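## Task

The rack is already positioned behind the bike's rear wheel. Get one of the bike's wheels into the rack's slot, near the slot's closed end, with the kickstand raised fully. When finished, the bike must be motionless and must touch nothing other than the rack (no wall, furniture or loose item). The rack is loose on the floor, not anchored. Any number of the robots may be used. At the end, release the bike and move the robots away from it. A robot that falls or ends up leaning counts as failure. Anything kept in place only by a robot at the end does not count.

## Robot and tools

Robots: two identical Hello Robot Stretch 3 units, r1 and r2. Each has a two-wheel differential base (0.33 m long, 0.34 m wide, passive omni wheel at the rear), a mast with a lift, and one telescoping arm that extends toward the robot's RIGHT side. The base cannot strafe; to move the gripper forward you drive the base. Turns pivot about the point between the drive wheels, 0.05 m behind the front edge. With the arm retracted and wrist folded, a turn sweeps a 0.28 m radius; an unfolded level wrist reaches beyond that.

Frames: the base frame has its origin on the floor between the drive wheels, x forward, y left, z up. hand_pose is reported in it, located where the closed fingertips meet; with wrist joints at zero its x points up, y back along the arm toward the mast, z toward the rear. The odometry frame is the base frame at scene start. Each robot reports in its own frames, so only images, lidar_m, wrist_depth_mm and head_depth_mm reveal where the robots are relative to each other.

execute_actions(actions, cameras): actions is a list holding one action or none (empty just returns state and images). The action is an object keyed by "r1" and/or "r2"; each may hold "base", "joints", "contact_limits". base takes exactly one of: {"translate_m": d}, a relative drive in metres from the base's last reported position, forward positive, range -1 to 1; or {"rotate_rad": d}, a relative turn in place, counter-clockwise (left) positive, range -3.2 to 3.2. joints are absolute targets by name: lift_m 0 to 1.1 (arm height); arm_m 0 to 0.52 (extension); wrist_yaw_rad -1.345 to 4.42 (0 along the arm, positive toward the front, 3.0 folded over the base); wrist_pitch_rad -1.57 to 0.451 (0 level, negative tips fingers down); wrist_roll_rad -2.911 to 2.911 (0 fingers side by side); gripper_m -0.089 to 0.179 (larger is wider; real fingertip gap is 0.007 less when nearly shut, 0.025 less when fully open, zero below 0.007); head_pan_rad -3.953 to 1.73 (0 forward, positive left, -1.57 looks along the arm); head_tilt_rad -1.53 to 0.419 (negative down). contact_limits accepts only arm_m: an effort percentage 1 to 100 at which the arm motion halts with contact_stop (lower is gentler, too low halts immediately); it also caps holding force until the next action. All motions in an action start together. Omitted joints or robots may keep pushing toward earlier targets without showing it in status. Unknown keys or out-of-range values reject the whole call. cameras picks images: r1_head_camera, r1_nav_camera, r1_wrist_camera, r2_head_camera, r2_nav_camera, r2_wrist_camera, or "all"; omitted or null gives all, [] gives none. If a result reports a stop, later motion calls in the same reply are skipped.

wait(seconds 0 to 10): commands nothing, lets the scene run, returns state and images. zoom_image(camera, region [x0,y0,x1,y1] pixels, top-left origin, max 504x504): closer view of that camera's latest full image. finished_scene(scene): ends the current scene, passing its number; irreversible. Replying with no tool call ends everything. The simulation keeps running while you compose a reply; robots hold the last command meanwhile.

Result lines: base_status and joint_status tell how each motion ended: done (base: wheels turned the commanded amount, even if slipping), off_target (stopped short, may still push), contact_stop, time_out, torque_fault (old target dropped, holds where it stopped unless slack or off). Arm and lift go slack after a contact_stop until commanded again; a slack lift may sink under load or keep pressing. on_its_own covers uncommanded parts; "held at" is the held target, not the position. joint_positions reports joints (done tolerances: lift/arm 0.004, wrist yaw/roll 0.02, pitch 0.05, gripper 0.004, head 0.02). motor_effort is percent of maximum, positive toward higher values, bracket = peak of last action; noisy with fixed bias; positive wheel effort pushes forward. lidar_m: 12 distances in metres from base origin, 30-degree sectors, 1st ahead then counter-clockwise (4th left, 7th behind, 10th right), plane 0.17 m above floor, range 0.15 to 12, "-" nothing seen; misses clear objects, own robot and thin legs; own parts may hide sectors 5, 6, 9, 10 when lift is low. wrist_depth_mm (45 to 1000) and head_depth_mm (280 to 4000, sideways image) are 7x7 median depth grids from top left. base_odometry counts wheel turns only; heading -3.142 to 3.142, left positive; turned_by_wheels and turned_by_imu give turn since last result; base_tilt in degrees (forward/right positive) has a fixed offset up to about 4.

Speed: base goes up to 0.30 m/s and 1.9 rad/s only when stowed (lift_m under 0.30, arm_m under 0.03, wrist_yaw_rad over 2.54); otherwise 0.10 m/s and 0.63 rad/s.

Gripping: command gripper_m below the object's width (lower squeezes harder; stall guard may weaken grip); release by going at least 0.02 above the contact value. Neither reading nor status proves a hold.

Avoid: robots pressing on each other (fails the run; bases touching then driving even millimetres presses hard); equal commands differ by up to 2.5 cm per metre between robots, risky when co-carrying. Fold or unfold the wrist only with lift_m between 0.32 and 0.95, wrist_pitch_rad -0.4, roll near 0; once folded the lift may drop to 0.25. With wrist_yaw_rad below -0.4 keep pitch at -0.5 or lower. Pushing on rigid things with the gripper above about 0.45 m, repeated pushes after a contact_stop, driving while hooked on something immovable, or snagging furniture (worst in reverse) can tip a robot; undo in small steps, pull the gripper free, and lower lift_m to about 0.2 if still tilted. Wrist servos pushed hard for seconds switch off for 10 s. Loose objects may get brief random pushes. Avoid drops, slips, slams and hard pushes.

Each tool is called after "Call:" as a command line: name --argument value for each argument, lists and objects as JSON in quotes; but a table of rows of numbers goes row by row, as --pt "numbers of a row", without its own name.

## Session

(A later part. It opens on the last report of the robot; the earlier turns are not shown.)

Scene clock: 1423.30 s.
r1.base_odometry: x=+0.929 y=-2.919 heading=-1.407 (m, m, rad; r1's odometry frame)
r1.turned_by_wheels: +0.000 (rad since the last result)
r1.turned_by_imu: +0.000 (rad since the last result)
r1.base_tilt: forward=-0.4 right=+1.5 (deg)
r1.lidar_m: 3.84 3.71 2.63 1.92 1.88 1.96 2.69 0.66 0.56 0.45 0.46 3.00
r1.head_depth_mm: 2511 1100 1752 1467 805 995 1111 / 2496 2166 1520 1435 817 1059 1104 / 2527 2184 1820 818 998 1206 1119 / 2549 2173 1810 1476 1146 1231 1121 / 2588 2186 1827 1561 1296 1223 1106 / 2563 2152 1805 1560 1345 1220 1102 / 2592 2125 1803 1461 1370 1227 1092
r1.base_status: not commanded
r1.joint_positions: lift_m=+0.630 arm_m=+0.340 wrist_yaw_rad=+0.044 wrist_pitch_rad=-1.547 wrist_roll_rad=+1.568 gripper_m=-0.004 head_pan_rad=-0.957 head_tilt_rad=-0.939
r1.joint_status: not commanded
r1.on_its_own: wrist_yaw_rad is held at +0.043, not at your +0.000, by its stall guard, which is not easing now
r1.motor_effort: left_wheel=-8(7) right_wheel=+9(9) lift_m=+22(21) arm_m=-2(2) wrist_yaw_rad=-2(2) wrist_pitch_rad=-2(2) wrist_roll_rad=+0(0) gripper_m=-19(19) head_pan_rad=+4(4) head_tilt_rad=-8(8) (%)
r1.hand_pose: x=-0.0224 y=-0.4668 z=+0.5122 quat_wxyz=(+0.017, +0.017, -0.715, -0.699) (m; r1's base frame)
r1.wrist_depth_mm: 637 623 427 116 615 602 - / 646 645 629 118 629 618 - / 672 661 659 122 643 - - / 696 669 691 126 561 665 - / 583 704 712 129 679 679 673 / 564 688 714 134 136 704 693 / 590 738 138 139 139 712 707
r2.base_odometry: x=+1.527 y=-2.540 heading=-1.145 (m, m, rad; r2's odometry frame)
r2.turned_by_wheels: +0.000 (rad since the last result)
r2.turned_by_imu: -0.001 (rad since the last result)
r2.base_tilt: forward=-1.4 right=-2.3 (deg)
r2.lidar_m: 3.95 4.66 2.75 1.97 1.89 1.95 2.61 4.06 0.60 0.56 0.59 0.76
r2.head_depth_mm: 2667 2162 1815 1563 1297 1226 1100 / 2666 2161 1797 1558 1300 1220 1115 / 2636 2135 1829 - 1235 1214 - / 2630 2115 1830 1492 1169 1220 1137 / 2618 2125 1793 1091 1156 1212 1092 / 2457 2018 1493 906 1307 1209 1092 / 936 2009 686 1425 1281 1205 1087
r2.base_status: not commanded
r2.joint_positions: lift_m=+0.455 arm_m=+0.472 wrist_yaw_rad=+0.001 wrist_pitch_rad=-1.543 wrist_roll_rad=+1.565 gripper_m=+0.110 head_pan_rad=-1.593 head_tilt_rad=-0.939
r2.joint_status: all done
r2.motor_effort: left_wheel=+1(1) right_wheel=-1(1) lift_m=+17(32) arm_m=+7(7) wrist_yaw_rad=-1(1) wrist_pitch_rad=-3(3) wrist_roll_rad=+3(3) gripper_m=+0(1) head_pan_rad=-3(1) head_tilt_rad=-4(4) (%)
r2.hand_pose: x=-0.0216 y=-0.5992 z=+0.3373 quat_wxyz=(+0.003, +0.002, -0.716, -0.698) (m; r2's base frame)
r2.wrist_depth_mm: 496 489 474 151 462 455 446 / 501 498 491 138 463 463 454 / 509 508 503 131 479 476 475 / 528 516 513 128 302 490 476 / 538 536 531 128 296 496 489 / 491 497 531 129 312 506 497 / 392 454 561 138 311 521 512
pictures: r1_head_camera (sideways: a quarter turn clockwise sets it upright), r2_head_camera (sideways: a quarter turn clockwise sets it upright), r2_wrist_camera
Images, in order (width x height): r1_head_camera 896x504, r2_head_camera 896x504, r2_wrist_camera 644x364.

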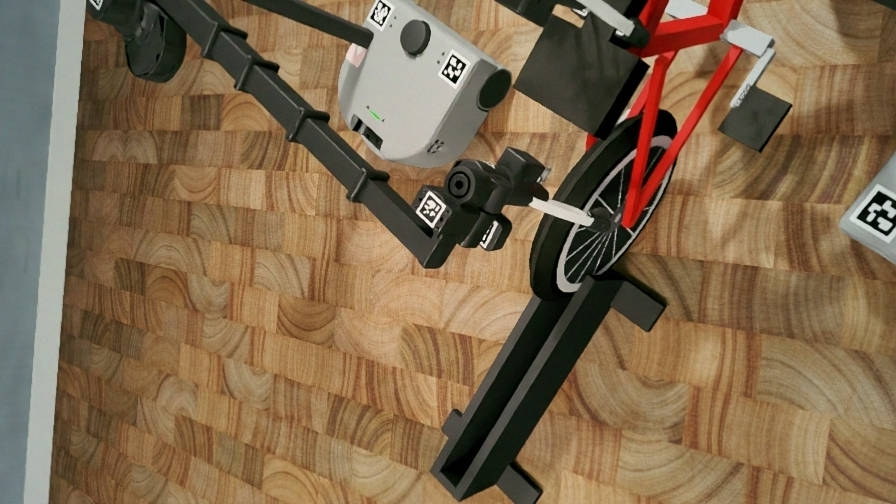

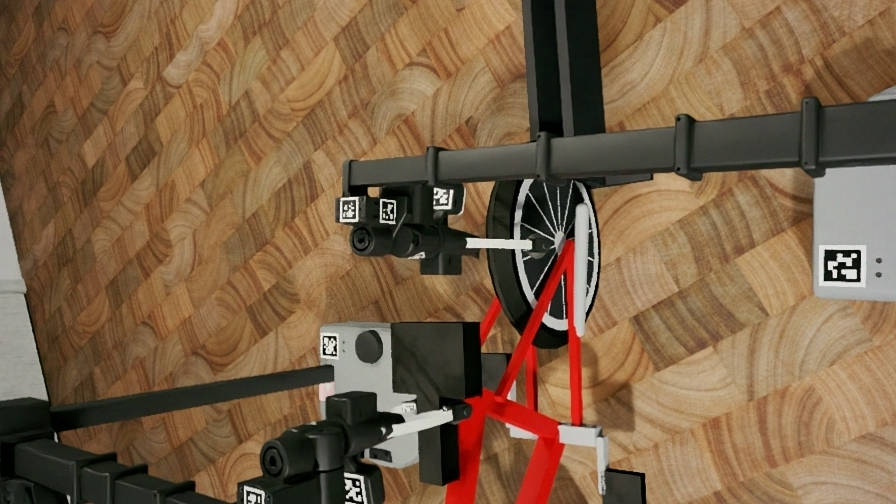

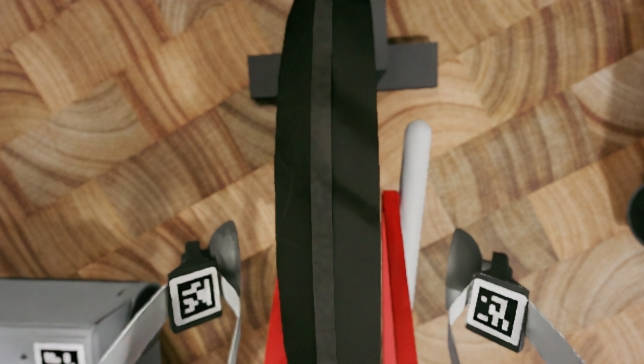

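Call:
execute_actions --actions '[{"r2": {"joints": {"arm_m": 0.481}}}]' --cameras '[]'

Call:
execute_actions --actions '[{"r2": {"joints": {"gripper_m": -0.01}}}]' --cameras '["r2_head_camera", "r2_wrist_camera", "r1_head_camera"]'

Scene clock: 1430.27 s.
r1.base_odometry: x=+0.929 y=-2.919 heading=-1.407 (m, m, rad; r1's odometry frame)
r1.turned_by_wheels: +0.000 (rad since the last result)
r1.turned_by_imu: +0.000 (rad since the last result)
r1.base_tilt: forward=-0.3 right=+1.5 (deg)
r1.lidar_m: 3.85 3.70 2.64 1.92 1.88 1.95 2.70 0.66 0.56 0.45 0.46 3.01
r1.head_depth_mm: 2517 1104 1768 1464 807 1003 1113 / 2547 2169 1528 1432 818 1052 1105 / 2549 2153 1829 821 998 1210 1124 / 2589 2148 1819 874 1144 1225 1120 / 2536 2153 1811 1575 1286 1220 1109 / 2560 2131 1792 1554 1343 1221 1101 / 2589 2117 1794 1456 1368 1224 1102
r1.base_status: not commanded
r1.joint_positions: lift_m=+0.630 arm_m=+0.340 wrist_yaw_rad=+0.044 wrist_pitch_rad=-1.547 wrist_roll_rad=+1.568 gripper_m=-0.004 head_pan_rad=-0.957 head_tilt_rad=-0.939
r1.joint_status: not commanded
r1.on_its_own: wrist_yaw_rad is held at +0.043, not at your +0.000, by its stall guard, which is not easing now
r1.motor_effort: left_wheel=-8(7) right_wheel=+9(9) lift_m=+21(21) arm_m=-2(3) wrist_yaw_rad=+0(2) wrist_pitch_rad=-1(2) wrist_roll_rad=+0(1) gripper_m=-19(19) head_pan_rad=+4(4) head_tilt_rad=-7(6) (%)
r1.hand_pose: x=-0.0224 y=-0.4668 z=+0.5122 quat_wxyz=(+0.017, +0.017, -0.715, -0.699) (m; r1's base frame)
r1.wrist_depth_mm: 631 627 435 116 609 606 - / 652 645 628 118 629 621 - / 676 670 665 122 629 - - / 687 682 673 126 558 667 - / 580 703 699 130 679 668 676 / 575 695 710 134 136 717 686 / 586 742 138 138 138 709 712
r2.base_odometry: x=+1.527 y=-2.540 heading=-1.145 (m, m, rad; r2's odometry frame)
r2.turned_by_wheels: +0.000 (rad since the last result)
r2.turned_by_imu: -0.001 (rad since the last result)
r2.base_tilt: forward=-1.5 right=-2.3 (deg)
r2.lidar_m: 3.94 4.65 2.74 1.97 1.90 1.94 2.61 4.05 0.60 0.56 0.59 0.76
r2.head_depth_mm: 2656 2144 1808 1560 1303 1230 1102 / 2677 2150 1802 1555 1297 1222 1115 / 2628 2141 1833 - 1238 1215 - / 2648 2116 1841 1503 1170 1209 1134 / 2601 2117 1781 1092 1153 1207 1096 / 2431 2004 1496 902 1306 1204 1093 / 933 1989 684 1428 1284 1202 1086
r2.base_status: not commanded
r2.joint_positions: lift_m=+0.455 arm_m=+0.481 wrist_yaw_rad=+0.001 wrist_pitch_rad=-1.543 wrist_roll_rad=+1.565 gripper_m=+0.110 head_pan_rad=-1.593 head_tilt_rad=-0.939
r2.joint_status: all done
r2.motor_effort: left_wheel=+1(2) right_wheel=-2(1) lift_m=+17(17) arm_m=+7(7) wrist_yaw_rad=+0(0) wrist_pitch_rad=-3(3) wrist_roll_rad=+3(3) gripper_m=-1(0) head_pan_rad=-1(1) head_tilt_rad=-4(4) (%)
r2.hand_pose: x=-0.0216 y=-0.6082 z=+0.3373 quat_wxyz=(+0.003, +0.002, -0.716, -0.698) (m; r2's base frame)
r2.wrist_depth_mm: 498 486 483 153 465 458 457 / 501 500 487 138 445 468 462 / 508 510 497 132 481 467 462 / 527 513 507 129 295 484 478 / 541 535 519 129 265 502 488 / 494 493 534 131 189 505 497 / 391 451 557 139 221 531 512
pictures: none
No camera images: the call's "cameras" was empty. Leave "cameras" out to get every camera's image.

Scene clock: 1431.97 s.
r1.base_odometry: x=+0.929 y=-2.919 heading=-1.407 (m, m, rad; r1's odometry frame)
r1.turned_by_wheels: +0.000 (rad since the last result)
r1.turned_by_imu: +0.000 (rad since the last result)
r1.base_tilt: forward=-0.5 right=+1.4 (deg)
r1.lidar_m: 3.85 3.70 2.63 1.92 1.88 1.95 2.69 0.66 0.56 0.45 0.46 3.01
r1.head_depth_mm: 2519 1099 1743 1476 804 1001 1115 / 2537 2190 1534 1428 816 1057 1112 / 2511 2167 1823 816 997 1208 1117 / 2565 2159 1821 891 1148 1231 1118 / 2553 2126 1802 1556 1298 1220 1102 / 2548 2136 1817 1553 1342 1216 1099 / 2579 2108 1802 1448 1360 1220 1099
r1.base_status: not commanded
r1.joint_positions: lift_m=+0.630 arm_m=+0.340 wrist_yaw_rad=+0.044 wrist_pitch_rad=-1.548 wrist_roll_rad=+1.568 gripper_m=-0.004 head_pan_rad=-0.957 head_tilt_rad=-0.939
r1.joint_status: not commanded
r1.on_its_own: wrist_yaw_rad is held at +0.043, not at your +0.000, by its stall guard, which is not easing now
r1.motor_effort: left_wheel=-7(7) right_wheel=+9(9) lift_m=+21(21) arm_m=-2(2) wrist_yaw_rad=+0(1) wrist_pitch_rad=-2(2) wrist_roll_rad=+0(0) gripper_m=-19(19) head_pan_rad=+4(4) head_tilt_rad=-8(8) (%)
r1.hand_pose: x=-0.0224 y=-0.4668 z=+0.5122 quat_wxyz=(+0.017, +0.017, -0.715, -0.699) (m; r1's base frame)
r1.wrist_depth_mm: 635 626 434 116 608 598 - / 644 649 640 118 631 626 - / 674 671 663 122 637 - - / 688 683 675 126 464 661 - / 575 697 700 130 679 680 673 / 568 674 731 134 136 704 701 / 588 754 138 138 139 714 714
r2.base_odometry: x=+1.527 y=-2.540 heading=-1.145 (m, m, rad; r2's odometry frame)
r2.turned_by_wheels: +0.000 (rad since the last result)
r2.turned_by_imu: +0.000 (rad since the last result)
r2.base_tilt: forward=-1.4 right=-2.2 (deg)
r2.lidar_m: 3.98 4.65 2.76 1.97 1.89 1.94 2.62 4.06 0.60 0.56 0.59 0.76
r2.head_depth_mm: 2680 2151 1817 1570 1310 1218 1100 / 2645 2143 1806 1568 1300 1215 1116 / 2635 2127 1840 - 1235 1208 - / 2602 2127 1830 1511 1168 1212 1132 / 2620 2133 1783 1091 1160 1207 1094 / 2436 1997 1492 906 1311 1208 1096 / 932 1989 684 1423 1284 1208 1087
r2.base_status: not commanded
r2.joint_positions: lift_m=+0.455 arm_m=+0.481 wrist_yaw_rad=+0.002 wrist_pitch_rad=-1.548 wrist_roll_rad=+1.565 gripper_m=-0.009 head_pan_rad=-1.593 head_tilt_rad=-0.939
r2.joint_status: all done
r2.motor_effort: left_wheel=+1(1) right_wheel=-1(1) lift_m=+26(26) arm_m=+7(7) wrist_yaw_rad=-2(2) wrist_pitch_rad=-1(3) wrist_roll_rad=+2(3) gripper_m=-23(97) head_pan_rad=-2(2) head_tilt_rad=-4(4) (%)
r2.hand_pose: x=-0.0216 y=-0.6069 z=+0.3369 quat_wxyz=(+0.003, +0.002, -0.715, -0.699) (m; r2's base frame)
r2.wrist_depth_mm: 490 489 477 150 461 458 453 / 491 490 483 135 453 471 460 / 509 505 499 128 480 468 473 / 510 512 514 124 291 489 482 / 537 532 522 125 295 503 486 / 491 545 536 126 134 518 496 / 381 462 541 132 217 527 511
pictures: r1_head_camera (sideways: a quarter turn clockwise sets it upright), r2_head_camera (sideways: a quarter turn clockwise sets it upright), r2_wrist_camera
Images, in order (width x height): r1_head_camera 896x504, r2_head_camera 896x504, r2_wrist_camera 644x364.

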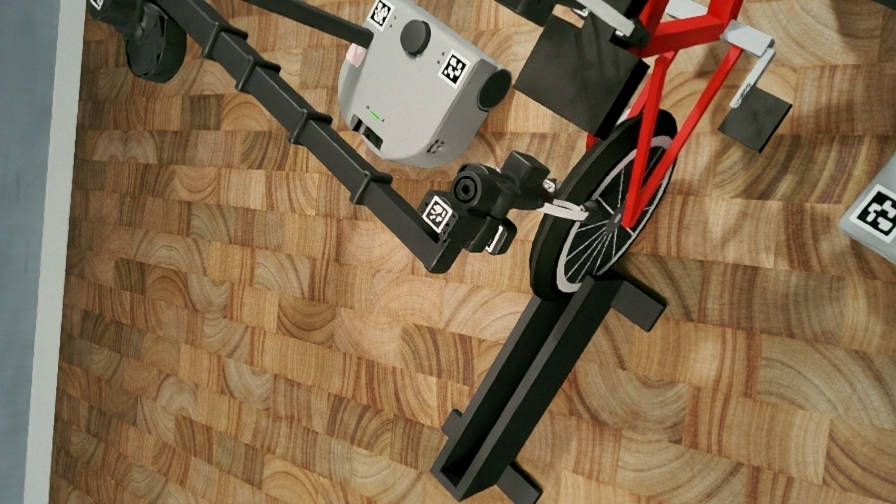

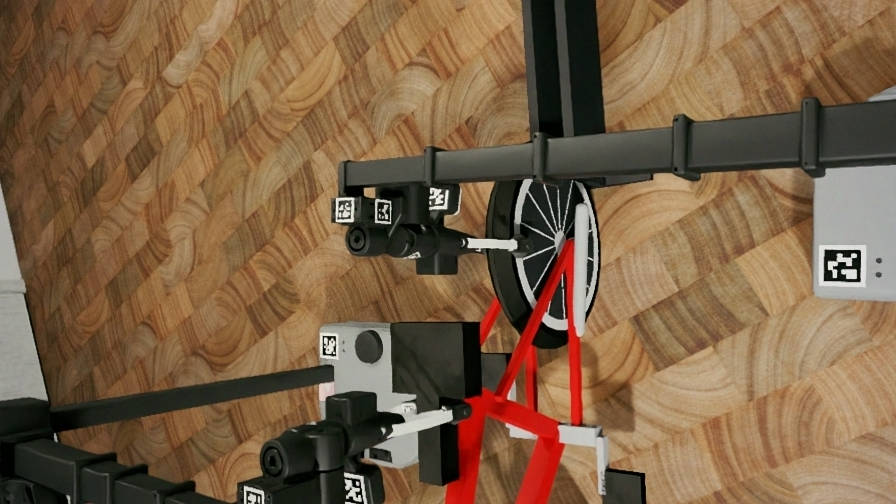

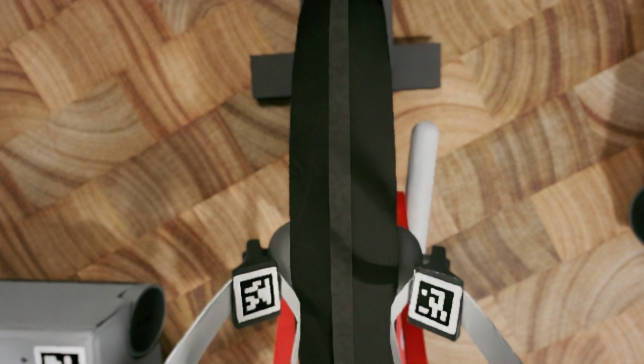

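Call:
execute_actions --actions '[{"r1": {"joints": {"lift_m": 0.652}}, "r2": {"joints": {"lift_m": 0.485}}}]' --cameras '["r2_head_camera", "r2_wrist_camera", "r1_head_camera", "r1_wrist_camera"]'

Scene clock: 1443.83 s.
r1.base_odometry: x=+0.929 y=-2.919 heading=-1.407 (m, m, rad; r1's odometry frame)
r1.turned_by_wheels: +0.000 (rad since the last result)
r1.turned_by_imu: +0.000 (rad since the last result)
r1.base_tilt: forward=-0.4 right=+1.5 (deg)
r1.lidar_m: 3.86 3.71 2.63 1.93 1.89 1.95 2.70 0.67 0.56 0.45 0.46 3.01
r1.head_depth_mm: 2514 1091 1756 1475 806 999 1116 / 2519 2188 1535 1427 818 1072 1108 / 2525 2177 1822 820 988 1201 1129 / 2544 2144 1808 875 1127 1228 1120 / 2550 2145 1796 1554 1285 1223 1105 / 2568 2158 1794 1571 1342 1213 1101 / 2600 2104 1788 1487 1369 1211 1099
r1.base_status: not commanded
r1.joint_positions: lift_m=+0.651 arm_m=+0.340 wrist_yaw_rad=+0.045 wrist_pitch_rad=-1.539 wrist_roll_rad=+1.569 gripper_m=-0.004 head_pan_rad=-0.957 head_tilt_rad=-0.939
r1.joint_status: all done
r1.on_its_own: wrist_yaw_rad is held at +0.043, not at your +0.000, by its stall guard, which is not easing now
r1.motor_effort: left_wheel=-2(7) right_wheel=+2(9) lift_m=+46(52) arm_m=-2(2) wrist_yaw_rad=+0(2) wrist_pitch_rad=-6(6) wrist_roll_rad=+0(0) gripper_m=-19(20) head_pan_rad=+4(4) head_tilt_rad=-6(7) (%)
r1.hand_pose: x=-0.0223 y=-0.4689 z=+0.5328 quat_wxyz=(+0.017, +0.016, -0.718, -0.696) (m; r1's base frame)
r1.wrist_depth_mm: 650 646 449 135 614 630 - / 683 662 654 137 642 630 - / 697 692 666 141 646 - - / 713 710 697 145 488 692 - / 587 709 732 150 693 690 679 / 588 660 733 156 156 722 719 / 611 774 161 160 160 729 750
r2.base_odometry: x=+1.527 y=-2.540 heading=-1.145 (m, m, rad; r2's odometry frame)
r2.turned_by_wheels: +0.000 (rad since the last result)
r2.turned_by_imu: -0.001 (rad since the last result)
r2.base_tilt: forward=-1.5 right=-2.3 (deg)
r2.lidar_m: 3.95 4.63 2.75 1.97 1.90 1.94 2.61 4.06 0.61 0.57 0.60 0.76
r2.head_depth_mm: 2661 2155 1789 1555 1301 1224 1102 / 2638 2150 1807 1560 1310 1217 1115 / 2625 2133 1839 - 1256 1217 - / 2608 2123 1820 1490 1183 1215 1141 / 2602 2119 1783 1084 1164 1209 1097 / 2432 2002 1494 916 1310 1205 1089 / 904 2048 676 1438 1284 1204 1086
r2.base_status: not commanded
r2.joint_positions: lift_m=+0.459 arm_m=+0.481 wrist_yaw_rad=+0.003 wrist_pitch_rad=-1.535 wrist_roll_rad=+1.565 gripper_m=+0.002 head_pan_rad=-1.593 head_tilt_rad=-0.939
r2.joint_status: lift_m contact_stop (moved +0.004 of +0.030)
r2.on_its_own: gripper_m is held at +0.002, not at your -0.010, by its stall guard, which is not easing now; lift_m is slack since a contact_stop, until your next command for it (your +0.485 is given up)
r2.motor_effort: left_wheel=+0(2) right_wheel=+1(7) lift_m=+29(54) arm_m=+6(7) wrist_yaw_rad=-2(3) wrist_pitch_rad=-5(6) wrist_roll_rad=+3(3) gripper_m=-21(23) head_pan_rad=-3(1) head_tilt_rad=-4(4) (%)
r2.hand_pose: x=-0.0216 y=-0.6103 z=+0.3410 quat_wxyz=(+0.003, +0.003, -0.719, -0.695) (m; r2's base frame)
r2.wrist_depth_mm: 498 491 476 153 461 453 459 / 505 504 490 139 456 471 465 / 513 509 505 132 481 482 465 / 532 529 511 129 293 484 476 / 552 541 525 127 299 501 484 / 503 522 535 129 137 508 504 / 393 457 545 136 218 514 516
pictures: r1_head_camera (sideways: a quarter turn clockwise sets it upright), r1_wrist_camera, r2_head_camera (sideways: a quarter turn clockwise sets it upright), r2_wrist_camera
Images, in order (width x height): r1_head_camera 896x504, r1_wrist_camera 644x364, r2_head_camera 896x504, r2_wrist_camera 644x364.

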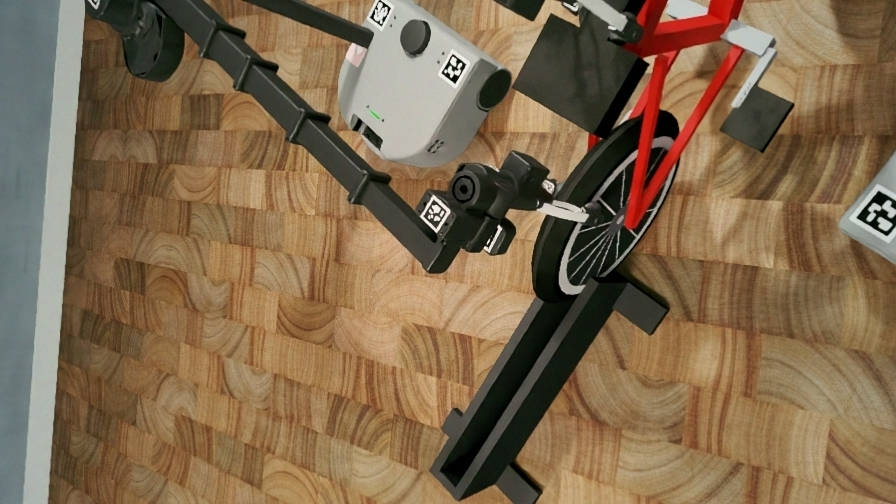

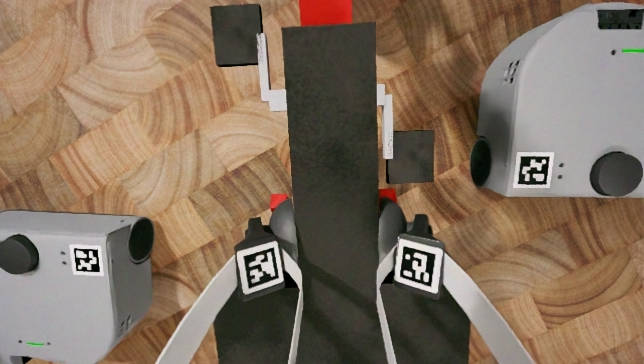

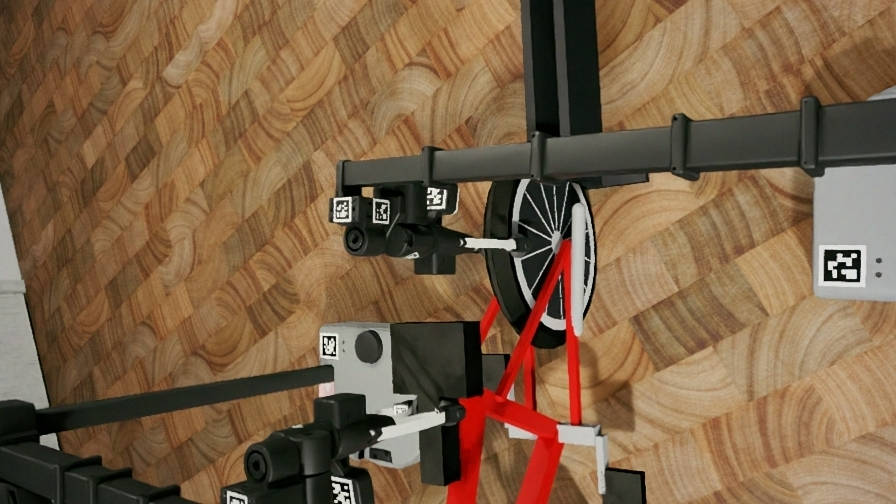

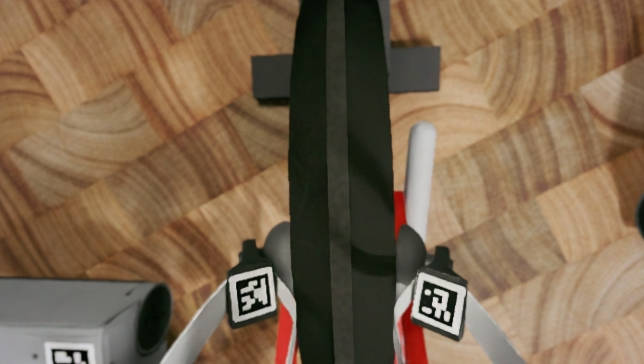

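Call:
execute_actions --actions '[{"r1": {"base": {"translate_m": 0.04}}, "r2": {"base": {"translate_m": -0.08}, "joints": {"lift_m": 0.461}}}]' --cameras '["r2_head_camera", "r2_wrist_camera", "r1_head_camera", "r1_wrist_camera"]'

Scene clock: 1455.27 s.
r1.base_odometry: x=+0.936 y=-2.958 heading=-1.407 (m, m, rad; r1's odometry frame)
r1.turned_by_wheels: +0.000 (rad since the last result)
r1.turned_by_imu: +0.000 (rad since the last result)
r1.base_tilt: forward=-0.4 right=+1.5 (deg)
r1.lidar_m: 3.79 3.67 2.66 1.94 1.90 1.97 2.73 0.66 0.56 0.45 0.46 2.99
r1.head_depth_mm: 2461 1104 1758 1518 808 1005 1111 / 2553 2128 1557 1439 819 1066 1107 / 2532 2176 1708 1479 1026 1203 1119 / 2550 2172 1808 792 1109 1223 1122 / 2567 2143 1801 1560 1298 1229 1103 / 2558 2157 1805 1550 1338 1217 1099 / 2572 2133 1800 1548 1362 1218 1095
r1.base_status: done
r1.joint_positions: lift_m=+0.651 arm_m=+0.340 wrist_yaw_rad=+0.048 wrist_pitch_rad=-1.540 wrist_roll_rad=+1.566 gripper_m=-0.004 head_pan_rad=-0.957 head_tilt_rad=-0.939
r1.joint_status: not commanded
r1.on_its_own: wrist_yaw_rad is held at +0.043, not at your +0.000, by its stall guard, which is not easing now
r1.motor_effort: left_wheel=+4(27) right_wheel=-7(35) lift_m=+42(47) arm_m=-3(2) wrist_yaw_rad=-3(11) wrist_pitch_rad=-5(6) wrist_roll_rad=+1(2) gripper_m=-18(20) head_pan_rad=+4(4) head_tilt_rad=-7(7) (%)
r1.hand_pose: x=-0.0223 y=-0.4688 z=+0.5330 quat_wxyz=(+0.019, +0.019, -0.717, -0.696) (m; r1's base frame)
r1.wrist_depth_mm: 655 644 457 135 624 618 - / 686 660 651 138 645 634 - / 682 695 682 141 652 - - / 723 712 706 146 495 685 - / 648 713 709 150 690 693 691 / 587 684 748 156 156 713 707 / 615 681 162 161 160 741 734
r2.base_odometry: x=+1.494 y=-2.467 heading=-1.144 (m, m, rad; r2's odometry frame)
r2.turned_by_wheels: +0.001 (rad since the last result)
r2.turned_by_imu: +0.001 (rad since the last result)
r2.base_tilt: forward=-1.4 right=-2.3 (deg)
r2.lidar_m: 4.02 4.69 2.68 1.92 1.85 1.90 2.55 3.98 0.61 0.57 0.59 0.77
r2.head_depth_mm: 2692 2161 1801 1559 1293 1224 1098 / 2659 2128 1793 1557 1303 1216 1116 / 2658 2141 1841 - 1216 1213 - / 2602 2124 1820 1500 1197 1217 1135 / 2603 2109 1778 1505 1169 1208 1098 / 2572 2045 1526 920 1311 1207 1088 / 1029 2089 743 950 1281 1205 1085
r2.base_status: done
r2.joint_positions: lift_m=+0.460 arm_m=+0.481 wrist_yaw_rad=+0.003 wrist_pitch_rad=-1.524 wrist_roll_rad=+1.565 gripper_m=+0.002 head_pan_rad=-1.593 head_tilt_rad=-0.939
r2.joint_status: all done
r2.on_its_own: gripper_m is held at +0.002, not at your -0.010, by its stall guard, which is not easing now
r2.motor_effort: left_wheel=+7(13) right_wheel=-15(23) lift_m=+46(47) arm_m=+6(7) wrist_yaw_rad=-3(8) wrist_pitch_rad=-9(9) wrist_roll_rad=+3(3) gripper_m=-21(21) head_pan_rad=-3(2) head_tilt_rad=-4(4) (%)
r2.hand_pose: x=-0.0216 y=-0.6132 z=+0.3415 quat_wxyz=(+0.003, +0.003, -0.723, -0.691) (m; r2's base frame)
r2.wrist_depth_mm: 496 498 478 358 464 454 450 / 523 502 496 171 473 464 456 / 529 505 501 150 458 476 462 / 539 529 522 141 295 481 465 / 553 539 537 135 295 494 479 / 569 557 547 132 143 510 492 / 421 459 554 134 244 511 510
pictures: r1_head_camera (sideways: a quarter turn clockwise sets it upright), r1_wrist_camera, r2_head_camera (sideways: a quarter turn clockwise sets it upright), r2_wrist_camera
Images, in order (width x height): r1_head_camera 896x504, r1_wrist_camera 644x364, r2_head_camera 896x504, r2_wrist_camera 644x364.

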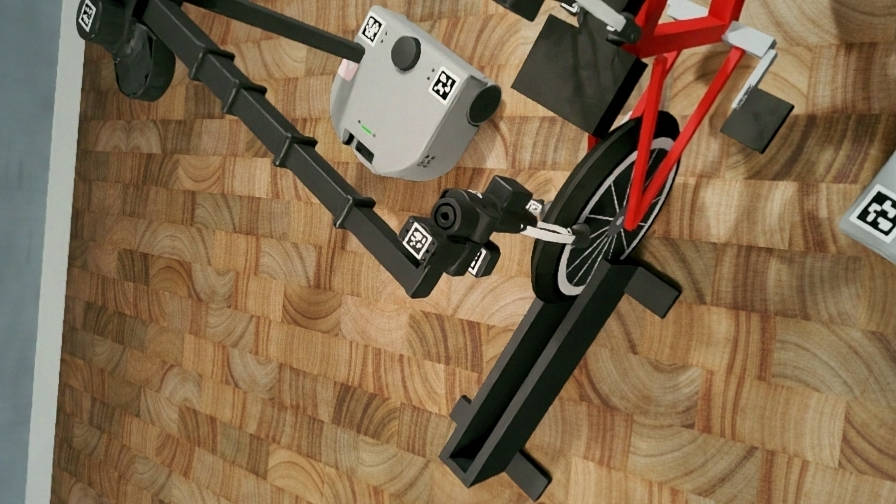

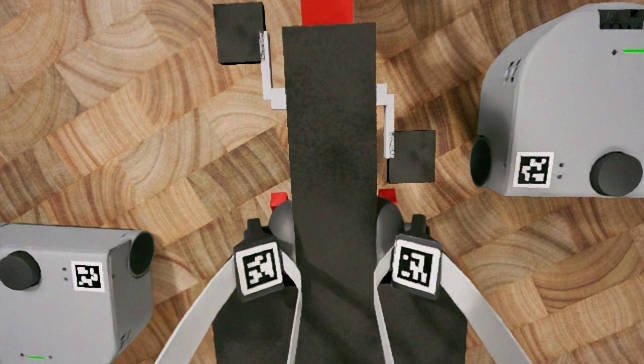

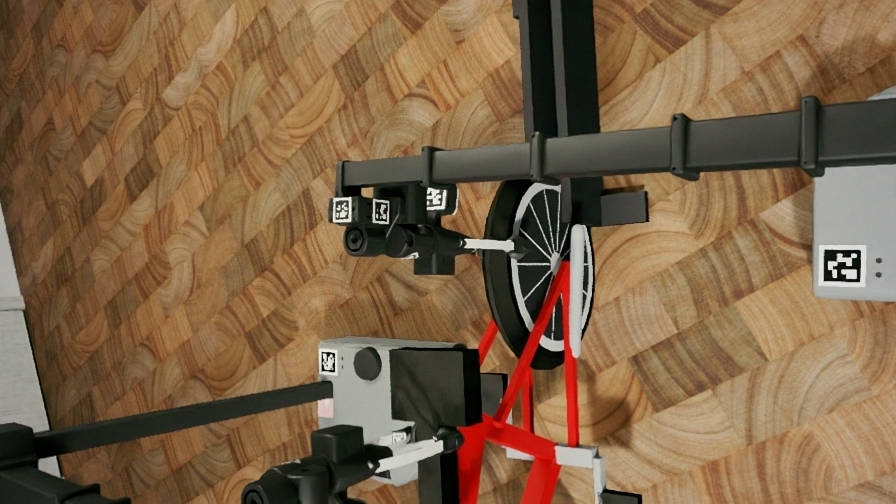

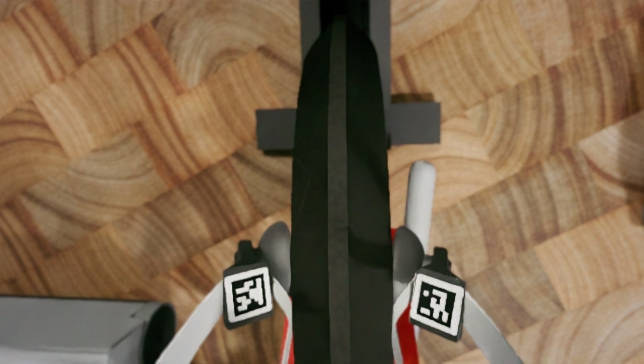

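Call:
execute_actions --actions '[{"r2": {"joints": {"gripper_m": 0.09}}}]' --cameras '[]'

Call:
execute_actions --actions '[{"r1": {"base": {"translate_m": 0.08}}, "r2": {"joints": {"lift_m": 0.56}}}]' --cameras '["r2_head_camera", "r2_nav_camera", "r1_head_camera", "r1_wrist_camera"]'

Scene clock: 1481.27 s.
r1.base_odometry: x=+0.936 y=-2.958 heading=-1.407 (m, m, rad; r1's odometry frame)
r1.turned_by_wheels: +0.000 (rad since the last result)
r1.turned_by_imu: -0.001 (rad since the last result)
r1.base_tilt: forward=-0.4 right=+1.4 (deg)
r1.lidar_m: 3.81 3.68 2.66 1.95 1.90 1.98 2.72 0.66 0.56 0.45 0.46 2.98
r1.head_depth_mm: 2431 1111 1789 1516 808 991 1109 / 2543 2116 1558 1438 823 1071 1114 / 2539 2162 1698 1482 1038 1199 1114 / 2557 2146 1815 787 1110 1231 1116 / 2560 2140 1816 1562 1299 1220 1103 / 2590 2152 1787 1551 1332 1221 1102 / 2581 2117 1791 1546 1355 1218 1098
r1.base_status: not commanded
r1.joint_positions: lift_m=+0.651 arm_m=+0.340 wrist_yaw_rad=+0.047 wrist_pitch_rad=-1.539 wrist_roll_rad=+1.566 gripper_m=-0.004 head_pan_rad=-0.957 head_tilt_rad=-0.939
r1.joint_status: not commanded
r1.on_its_own: wrist_yaw_rad is held at +0.043, not at your +0.000, by its stall guard, which is not easing now
r1.motor_effort: left_wheel=-1(4) right_wheel=+1(7) lift_m=+42(42) arm_m=-2(2) wrist_yaw_rad=-4(3) wrist_pitch_rad=-5(6) wrist_roll_rad=+1(1) gripper_m=-19(19) head_pan_rad=+4(4) head_tilt_rad=-7(7) (%)
r1.hand_pose: x=-0.0223 y=-0.4689 z=+0.5330 quat_wxyz=(+0.019, +0.019, -0.718, -0.696) (m; r1's base frame)
r1.wrist_depth_mm: 656 634 453 135 618 605 - / 677 676 662 138 637 647 - / 690 700 669 141 647 - - / 714 713 698 146 500 672 - / 669 722 719 151 697 705 687 / 599 673 741 156 157 714 708 / 622 673 161 161 160 742 733
r2.base_odometry: x=+1.494 y=-2.467 heading=-1.145 (m, m, rad; r2's odometry frame)
r2.turned_by_wheels: -0.001 (rad since the last result)
r2.turned_by_imu: -0.002 (rad since the last result)
r2.base_tilt: forward=-1.4 right=-2.3 (deg)
r2.lidar_m: 4.02 4.71 2.68 1.92 1.85 1.90 2.55 3.99 0.61 0.57 0.58 0.77
r2.head_depth_mm: 2671 2157 1803 1568 1296 1222 1105 / 2633 2147 1804 1558 1301 1215 1114 / 2646 2129 1829 - 1224 1216 - / 2631 2121 1845 1501 1197 1212 1135 / 2607 2109 1787 1515 1171 1206 1092 / 2579 2039 1519 922 1307 1210 1088 / 1030 2103 743 953 1282 1204 1088
r2.base_status: not commanded
r2.joint_positions: lift_m=+0.461 arm_m=+0.481 wrist_yaw_rad=+0.001 wrist_pitch_rad=-1.542 wrist_roll_rad=+1.565 gripper_m=+0.090 head_pan_rad=-1.593 head_tilt_rad=-0.939
r2.joint_status: all done
r2.motor_effort: left_wheel=+1(7) right_wheel=-1(15) lift_m=+33(46) arm_m=+6(6) wrist_yaw_rad=-1(2) wrist_pitch_rad=-3(9) wrist_roll_rad=+3(3) gripper_m=+0(79) head_pan_rad=-2(3) head_tilt_rad=-4(4) (%)
r2.hand_pose: x=-0.0216 y=-0.6086 z=+0.3424 quat_wxyz=(+0.003, +0.002, -0.717, -0.697) (m; r2's base frame)
r2.wrist_depth_mm: 504 487 480 328 470 463 456 / 509 509 494 180 477 478 468 / 529 517 508 157 470 476 470 / 540 528 510 147 486 487 485 / 557 535 533 141 306 499 497 / 551 549 - 139 279 507 510 / 426 455 552 141 322 517 513
pictures: none
No camera images: the call's "cameras" was empty. Leave "cameras" out to get every camera's image.

Scene clock: 1483.13 s.
r1.base_odometry: x=+0.949 y=-3.037 heading=-1.407 (m, m, rad; r1's odometry frame)
r1.turned_by_wheels: +0.000 (rad since the last result)
r1.turned_by_imu: +0.000 (rad since the last result)
r1.base_tilt: forward=-0.4 right=+1.6 (deg)
r1.lidar_m: 3.74 3.59 2.71 1.98 1.95 2.02 2.78 0.64 0.55 0.44 0.45 2.95
r1.head_depth_mm: 2431 2020 1826 1403 806 995 1109 / 2480 2207 1535 1403 802 1055 1091 / 2494 2193 1774 681 1021 1196 1126 / 2508 2162 1806 1543 1123 1226 1122 / 2526 2159 1809 1549 1295 1224 1104 / 2564 2123 1791 1562 1323 1221 1102 / 2575 2118 1792 1549 1356 1216 1099
r1.base_status: done
r1.joint_positions: lift_m=+0.651 arm_m=+0.340 wrist_yaw_rad=+0.046 wrist_pitch_rad=-1.544 wrist_roll_rad=+1.566 gripper_m=-0.004 head_pan_rad=-0.957 head_tilt_rad=-0.939
r1.joint_status: not commanded
r1.on_its_own: wrist_yaw_rad is held at +0.043, not at your +0.000, by its stall guard, which is not easing now
r1.motor_effort: left_wheel=-3(9) right_wheel=+4(10) lift_m=+42(43) arm_m=-2(2) wrist_yaw_rad=-3(3) wrist_pitch_rad=-3(5) wrist_roll_rad=+1(1) gripper_m=-19(20) head_pan_rad=+4(4) head_tilt_rad=-7(8) (%)
r1.hand_pose: x=-0.0224 y=-0.4676 z=+0.5331 quat_wxyz=(+0.018, +0.018, -0.716, -0.698) (m; r1's base frame)
r1.wrist_depth_mm: 652 643 453 135 623 625 - / 669 669 663 137 642 647 - / 694 680 678 141 649 - - / 708 701 692 146 670 678 - / 573 672 733 150 713 705 704 / 595 696 749 155 155 720 707 / 604 779 161 160 158 735 733
r2.base_odometry: x=+1.494 y=-2.467 heading=-1.145 (m, m, rad; r2's odometry frame)
r2.turned_by_wheels: +0.000 (rad since the last result)
r2.turned_by_imu: +0.000 (rad since the last result)
r2.base_tilt: forward=-1.4 right=-2.3 (deg)
r2.lidar_m: 4.03 4.71 2.69 1.92 1.85 1.91 2.55 3.98 0.61 0.57 0.73 0.77
r2.head_depth_mm: 2658 2166 1806 1561 1298 1225 1100 / 2647 2142 1804 1559 1288 - - / 2637 2135 - 1513 1219 1214 1130 / 2642 2125 1850 1526 1177 1211 1130 / 2623 2121 1698 918 1294 1213 1091 / 1129 1997 749 950 1288 1203 1091 / 890 720 682 1449 1114 1202 1090
r2.base_status: not commanded
r2.joint_positions: lift_m=+0.560 arm_m=+0.481 wrist_yaw_rad=+0.001 wrist_pitch_rad=-1.543 wrist_roll_rad=+1.565 gripper_m=+0.090 head_pan_rad=-1.593 head_tilt_rad=-0.939
r2.joint_status: all done
r2.motor_effort: left_wheel=+1(1) right_wheel=-1(1) lift_m=+32(36) arm_m=+6(6) wrist_yaw_rad=-1(1) wrist_pitch_rad=-3(3) wrist_roll_rad=+3(3) gripper_m=+0(0) head_pan_rad=-3(2) head_tilt_rad=-4(5) (%)
r2.hand_pose: x=-0.0216 y=-0.6085 z=+0.4415 quat_wxyz=(+0.003, +0.002, -0.717, -0.697) (m; r2's base frame)
r2.wrist_depth_mm: 594 595 583 254 558 553 539 / 607 607 589 235 589 551 547 / 625 614 608 231 581 577 565 / 643 633 620 236 594 595 581 / 625 648 633 251 622 608 591 / 489 486 - 301 416 620 598 / 510 500 434 652 634 640 611
pictures: r1_head_camera (sideways: a quarter turn clockwise sets it upright), r1_wrist_camera, r2_head_camera (sideways: a quarter turn clockwise sets it upright), r2_nav_camera (sideways: a quarter turn counterclockwise sets it upright)
Images, in order (width x height): r1_head_camera 896x504, r1_wrist_camera 644x364, r2_head_camera 896x504, r2_nav_camera 672x504.

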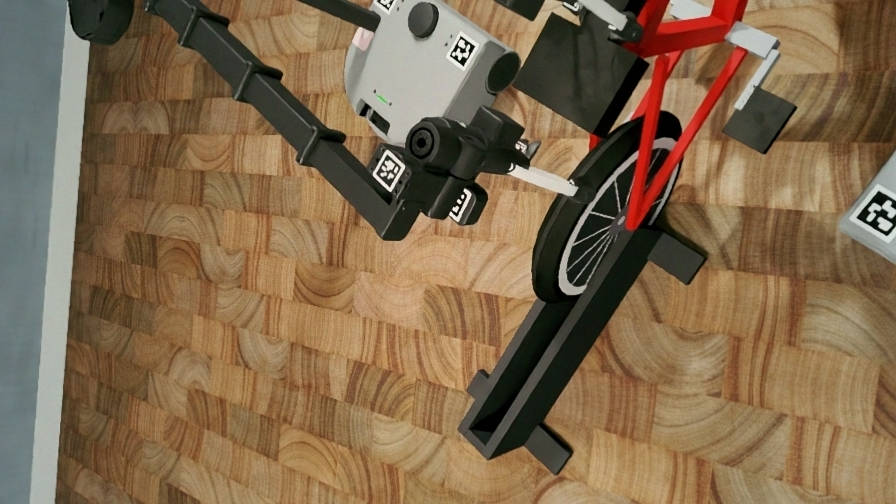

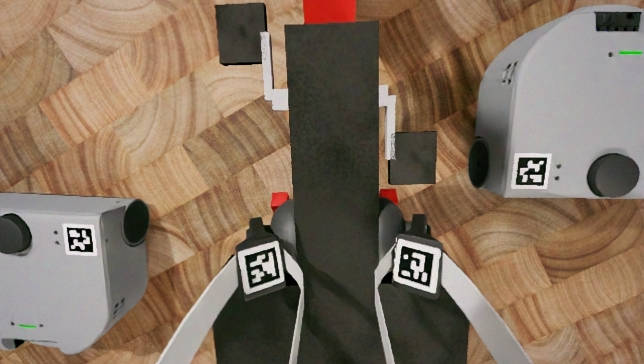

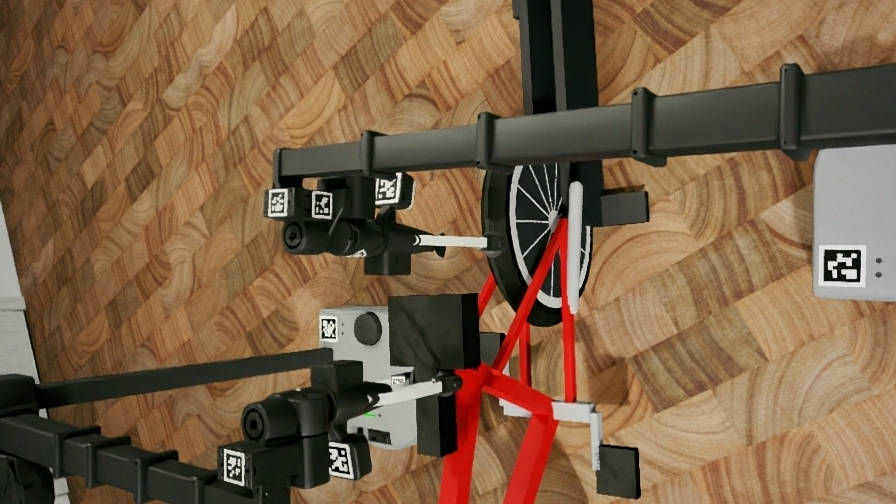

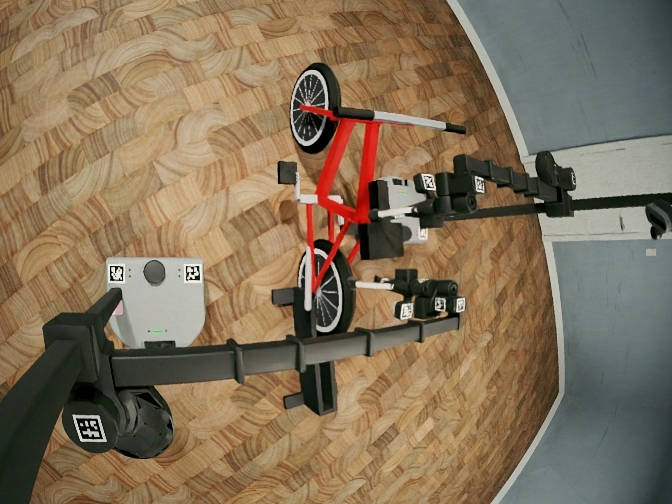

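Call:
execute_actions --actions '[{"r2": {"joints": {"arm_m": 0.05}}}]' --cameras '[]'

Call:
execute_actions --actions '[{"r1": {"base": {"translate_m": 0.16}}}]' --cameras '["r2_head_camera", "r2_nav_camera", "r1_head_camera", "r1_wrist_camera"]'

Scene clock: 1495.07 s.
r1.base_odometry: x=+0.949 y=-3.037 heading=-1.407 (m, m, rad; r1's odometry frame)
r1.turned_by_wheels: +0.000 (rad since the last result)
r1.turned_by_imu: -0.001 (rad since the last result)
r1.base_tilt: forward=-0.4 right=+1.4 (deg)
r1.lidar_m: 3.73 3.59 2.72 1.98 1.95 2.01 2.77 0.64 0.55 0.44 0.45 2.94
r1.head_depth_mm: 2457 2060 1537 1417 806 998 1116 / 2511 2177 1821 1439 821 1051 1106 / 2524 2195 1813 1566 1071 1194 1123 / 2499 2133 1801 1564 1123 1223 1127 / 2521 2158 1802 1556 1290 1231 1105 / 2583 2114 1801 1560 1318 1226 1100 / 2517 2146 1788 1537 1357 1221 1101
r1.base_status: not commanded
r1.joint_positions: lift_m=+0.651 arm_m=+0.340 wrist_yaw_rad=+0.046 wrist_pitch_rad=-1.544 wrist_roll_rad=+1.566 gripper_m=-0.004 head_pan_rad=-0.957 head_tilt_rad=-0.939
r1.joint_status: not commanded
r1.on_its_own: wrist_yaw_rad is held at +0.043, not at your +0.000, by its stall guard, which is not easing now
r1.motor_effort: left_wheel=-3(4) right_wheel=+4(4) lift_m=+42(42) arm_m=-2(2) wrist_yaw_rad=-3(2) wrist_pitch_rad=-3(4) wrist_roll_rad=+1(1) gripper_m=-19(18) head_pan_rad=+4(4) head_tilt_rad=-7(7) (%)
r1.hand_pose: x=-0.0224 y=-0.4676 z=+0.5331 quat_wxyz=(+0.018, +0.018, -0.716, -0.698) (m; r1's base frame)
r1.wrist_depth_mm: 645 654 456 135 629 615 - / 676 661 659 136 644 633 - / 689 687 669 141 648 - - / 709 717 706 145 678 691 - / 577 677 719 150 709 704 695 / 595 688 731 155 156 719 719 / 613 776 161 160 158 746 731
r2.base_odometry: x=+1.494 y=-2.467 heading=-1.145 (m, m, rad; r2's odometry frame)
r2.turned_by_wheels: +0.000 (rad since the last result)
r2.turned_by_imu: -0.001 (rad since the last result)
r2.base_tilt: forward=-1.4 right=-2.2 (deg)
r2.lidar_m: 4.01 4.70 2.68 1.93 1.85 1.90 2.55 3.99 0.61 0.57 0.73 0.77
r2.head_depth_mm: 2693 2144 1807 1561 1291 1227 1102 / 2680 2146 1811 1555 1303 1230 - / 2638 2162 1800 1549 1223 - 1128 / 2617 2119 1794 1547 1181 1251 - / 2627 2111 1711 920 1290 1208 1093 / 1126 2000 752 961 1285 1200 1092 / 890 721 684 1453 1121 1205 1083
r2.base_status: not commanded
r2.joint_positions: lift_m=+0.560 arm_m=+0.050 wrist_yaw_rad=+0.001 wrist_pitch_rad=-1.544 wrist_roll_rad=+1.565 gripper_m=+0.090 head_pan_rad=-1.593 head_tilt_rad=-0.939
r2.joint_status: all done
r2.motor_effort: left_wheel=+1(1) right_wheel=-2(1) lift_m=+32(33) arm_m=-6(7) wrist_yaw_rad=-1(1) wrist_pitch_rad=-2(3) wrist_roll_rad=+3(3) gripper_m=-1(1) head_pan_rad=-2(3) head_tilt_rad=-4(4) (%)
r2.hand_pose: x=-0.0216 y=-0.1780 z=+0.4415 quat_wxyz=(+0.003, +0.002, -0.716, -0.698) (m; r2's base frame)
r2.wrist_depth_mm: 451 588 579 575 560 - 545 / 436 592 596 577 - - 562 / 426 590 604 609 - - 557 / 421 623 625 606 - - - / 437 657 633 618 625 593 597 / 649 674 - 625 638 614 613 / 697 678 662 655 634 644 607
pictures: none
No camera images: the call's "cameras" was empty. Leave "cameras" out to get every camera's image.

Scene clock: 1497.63 s.
r1.base_odometry: x=+0.975 y=-3.195 heading=-1.408 (m, m, rad; r1's odometry frame)
r1.turned_by_wheels: -0.001 (rad since the last result)
r1.turned_by_imu: -0.001 (rad since the last result)
r1.base_tilt: forward=-0.4 right=+1.4 (deg)
r1.lidar_m: 3.60 3.47 2.84 2.07 2.03 2.10 2.89 0.62 0.53 0.43 0.45 2.86
r1.head_depth_mm: 2467 2177 1827 1385 806 980 1111 / 2411 2172 1829 1564 819 1088 1099 / 2481 2183 1824 1567 1061 1171 1128 / 2489 2147 1802 1562 1117 1225 1125 / 2488 2144 1789 1562 1302 1218 1094 / 2525 2131 1793 1543 1338 1227 1105 / 2480 2142 1797 1553 1356 1216 1099
r1.base_status: done
r1.joint_positions: lift_m=+0.651 arm_m=+0.340 wrist_yaw_rad=+0.045 wrist_pitch_rad=-1.551 wrist_roll_rad=+1.573 gripper_m=-0.004 head_pan_rad=-0.957 head_tilt_rad=-0.939
r1.joint_status: not commanded
r1.on_its_own: wrist_yaw_rad is held at +0.043, not at your +0.000, by its stall guard, which is not easing now
r1.motor_effort: left_wheel=-10(13) right_wheel=+13(19) lift_m=+41(42) arm_m=-2(2) wrist_yaw_rad=-1(3) wrist_pitch_rad=+0(3) wrist_roll_rad=-2(2) gripper_m=-19(20) head_pan_rad=+4(4) head_tilt_rad=-7(8) (%)
r1.hand_pose: x=-0.0224 y=-0.4660 z=+0.5333 quat_wxyz=(+0.015, +0.015, -0.714, -0.700) (m; r1's base frame)
r1.wrist_depth_mm: 649 638 453 135 627 624 - / 657 665 657 137 656 - - / 548 671 683 141 650 - - / 551 694 693 146 676 688 - / 568 719 700 149 708 707 695 / 751 754 744 155 154 721 724 / 789 775 162 159 158 732 744
r2.base_odometry: x=+1.494 y=-2.467 heading=-1.145 (m, m, rad; r2's odometry frame)
r2.turned_by_wheels: +0.000 (rad since the last result)
r2.turned_by_imu: +0.000 (rad since the last result)
r2.base_tilt: forward=-1.5 right=-2.2 (deg)
r2.lidar_m: 4.01 4.72 2.68 1.92 1.85 1.90 2.54 3.99 0.61 0.58 0.66 0.76
r2.head_depth_mm: 2659 2169 1805 1558 1279 1224 1100 / 2658 2152 1798 1556 1219 1233 - / 2637 2117 1797 1112 1199 - 1126 / 2615 2136 753 923 1315 1251 - / 896 724 751 1410 1294 1208 1098 / 2371 2091 1777 1488 1287 1211 1088 / 2480 2091 1730 910 1240 1204 1084
r2.base_status: not commanded
r2.joint_positions: lift_m=+0.560 arm_m=+0.050 wrist_yaw_rad=+0.001 wrist_pitch_rad=-1.544 wrist_roll_rad=+1.565 gripper_m=+0.090 head_pan_rad=-1.593 head_tilt_rad=-0.939
r2.joint_status: not commanded
r2.motor_effort: left_wheel=+1(1) right_wheel=-1(1) lift_m=+32(32) arm_m=-6(6) wrist_yaw_rad=-2(1) wrist_pitch_rad=-2(2) wrist_roll_rad=+3(3) gripper_m=+0(0) head_pan_rad=-1(2) head_tilt_rad=-4(4) (%)
r2.hand_pose: x=-0.0216 y=-0.1780 z=+0.4415 quat_wxyz=(+0.003, +0.002, -0.716, -0.698) (m; r2's base frame)
r2.wrist_depth_mm: 410 584 592 573 567 - 538 / 415 583 584 577 - - 553 / 424 627 592 596 - - 568 / 638 646 633 613 - - - / 660 647 636 625 619 603 599 / 436 671 - 646 639 618 618 / 679 446 676 652 636 634 630
pictures: r1_head_camera (sideways: a quarter turn clockwise sets it upright), r1_wrist_camera, r2_head_camera (sideways: a quarter turn clockwise sets it upright), r2_nav_camera (sideways: a quarter turn counterclockwise sets it upright)
Images, in order (width x height): r1_head_camera 896x504, r1_wrist_camera 644x364, r2_head_camera 896x504, r2_nav_camera 672x504.

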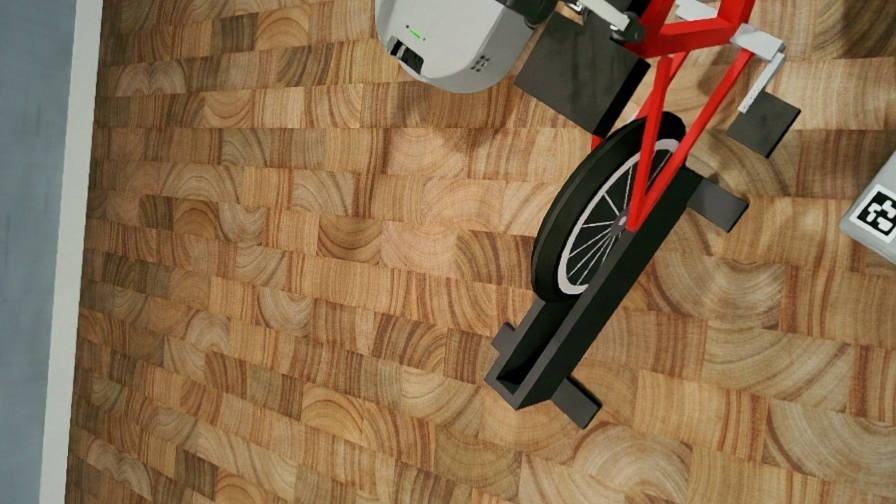

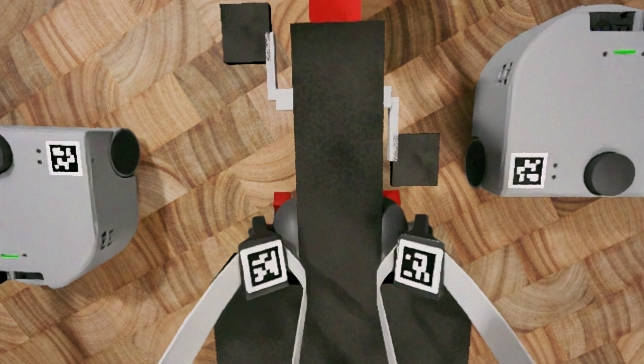

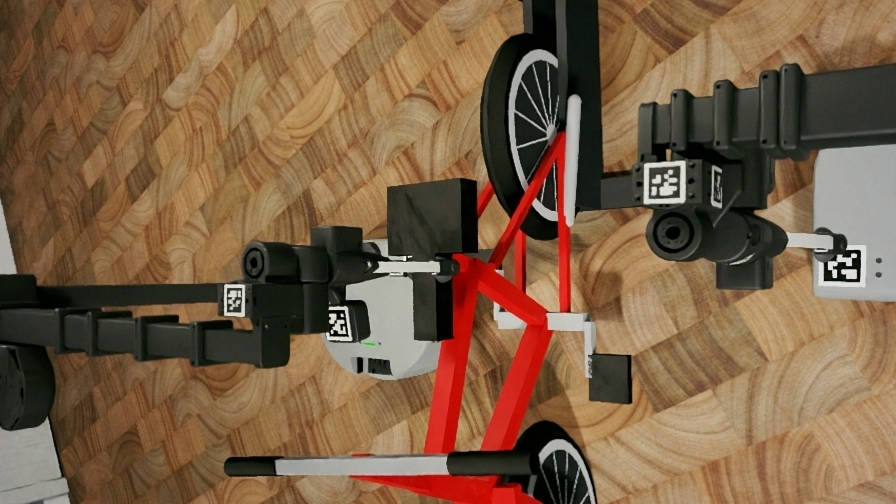

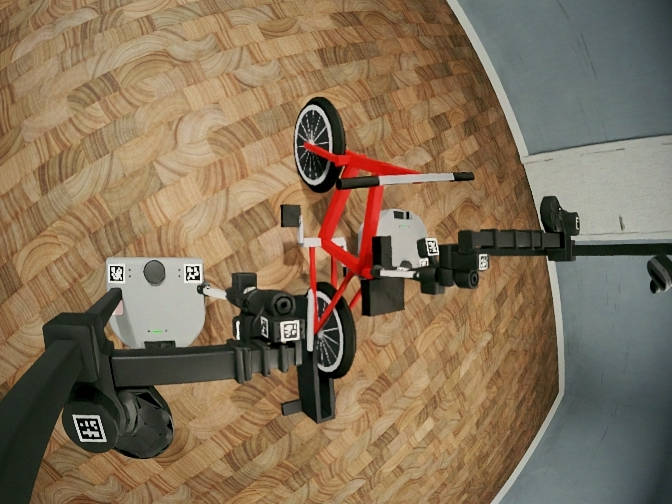

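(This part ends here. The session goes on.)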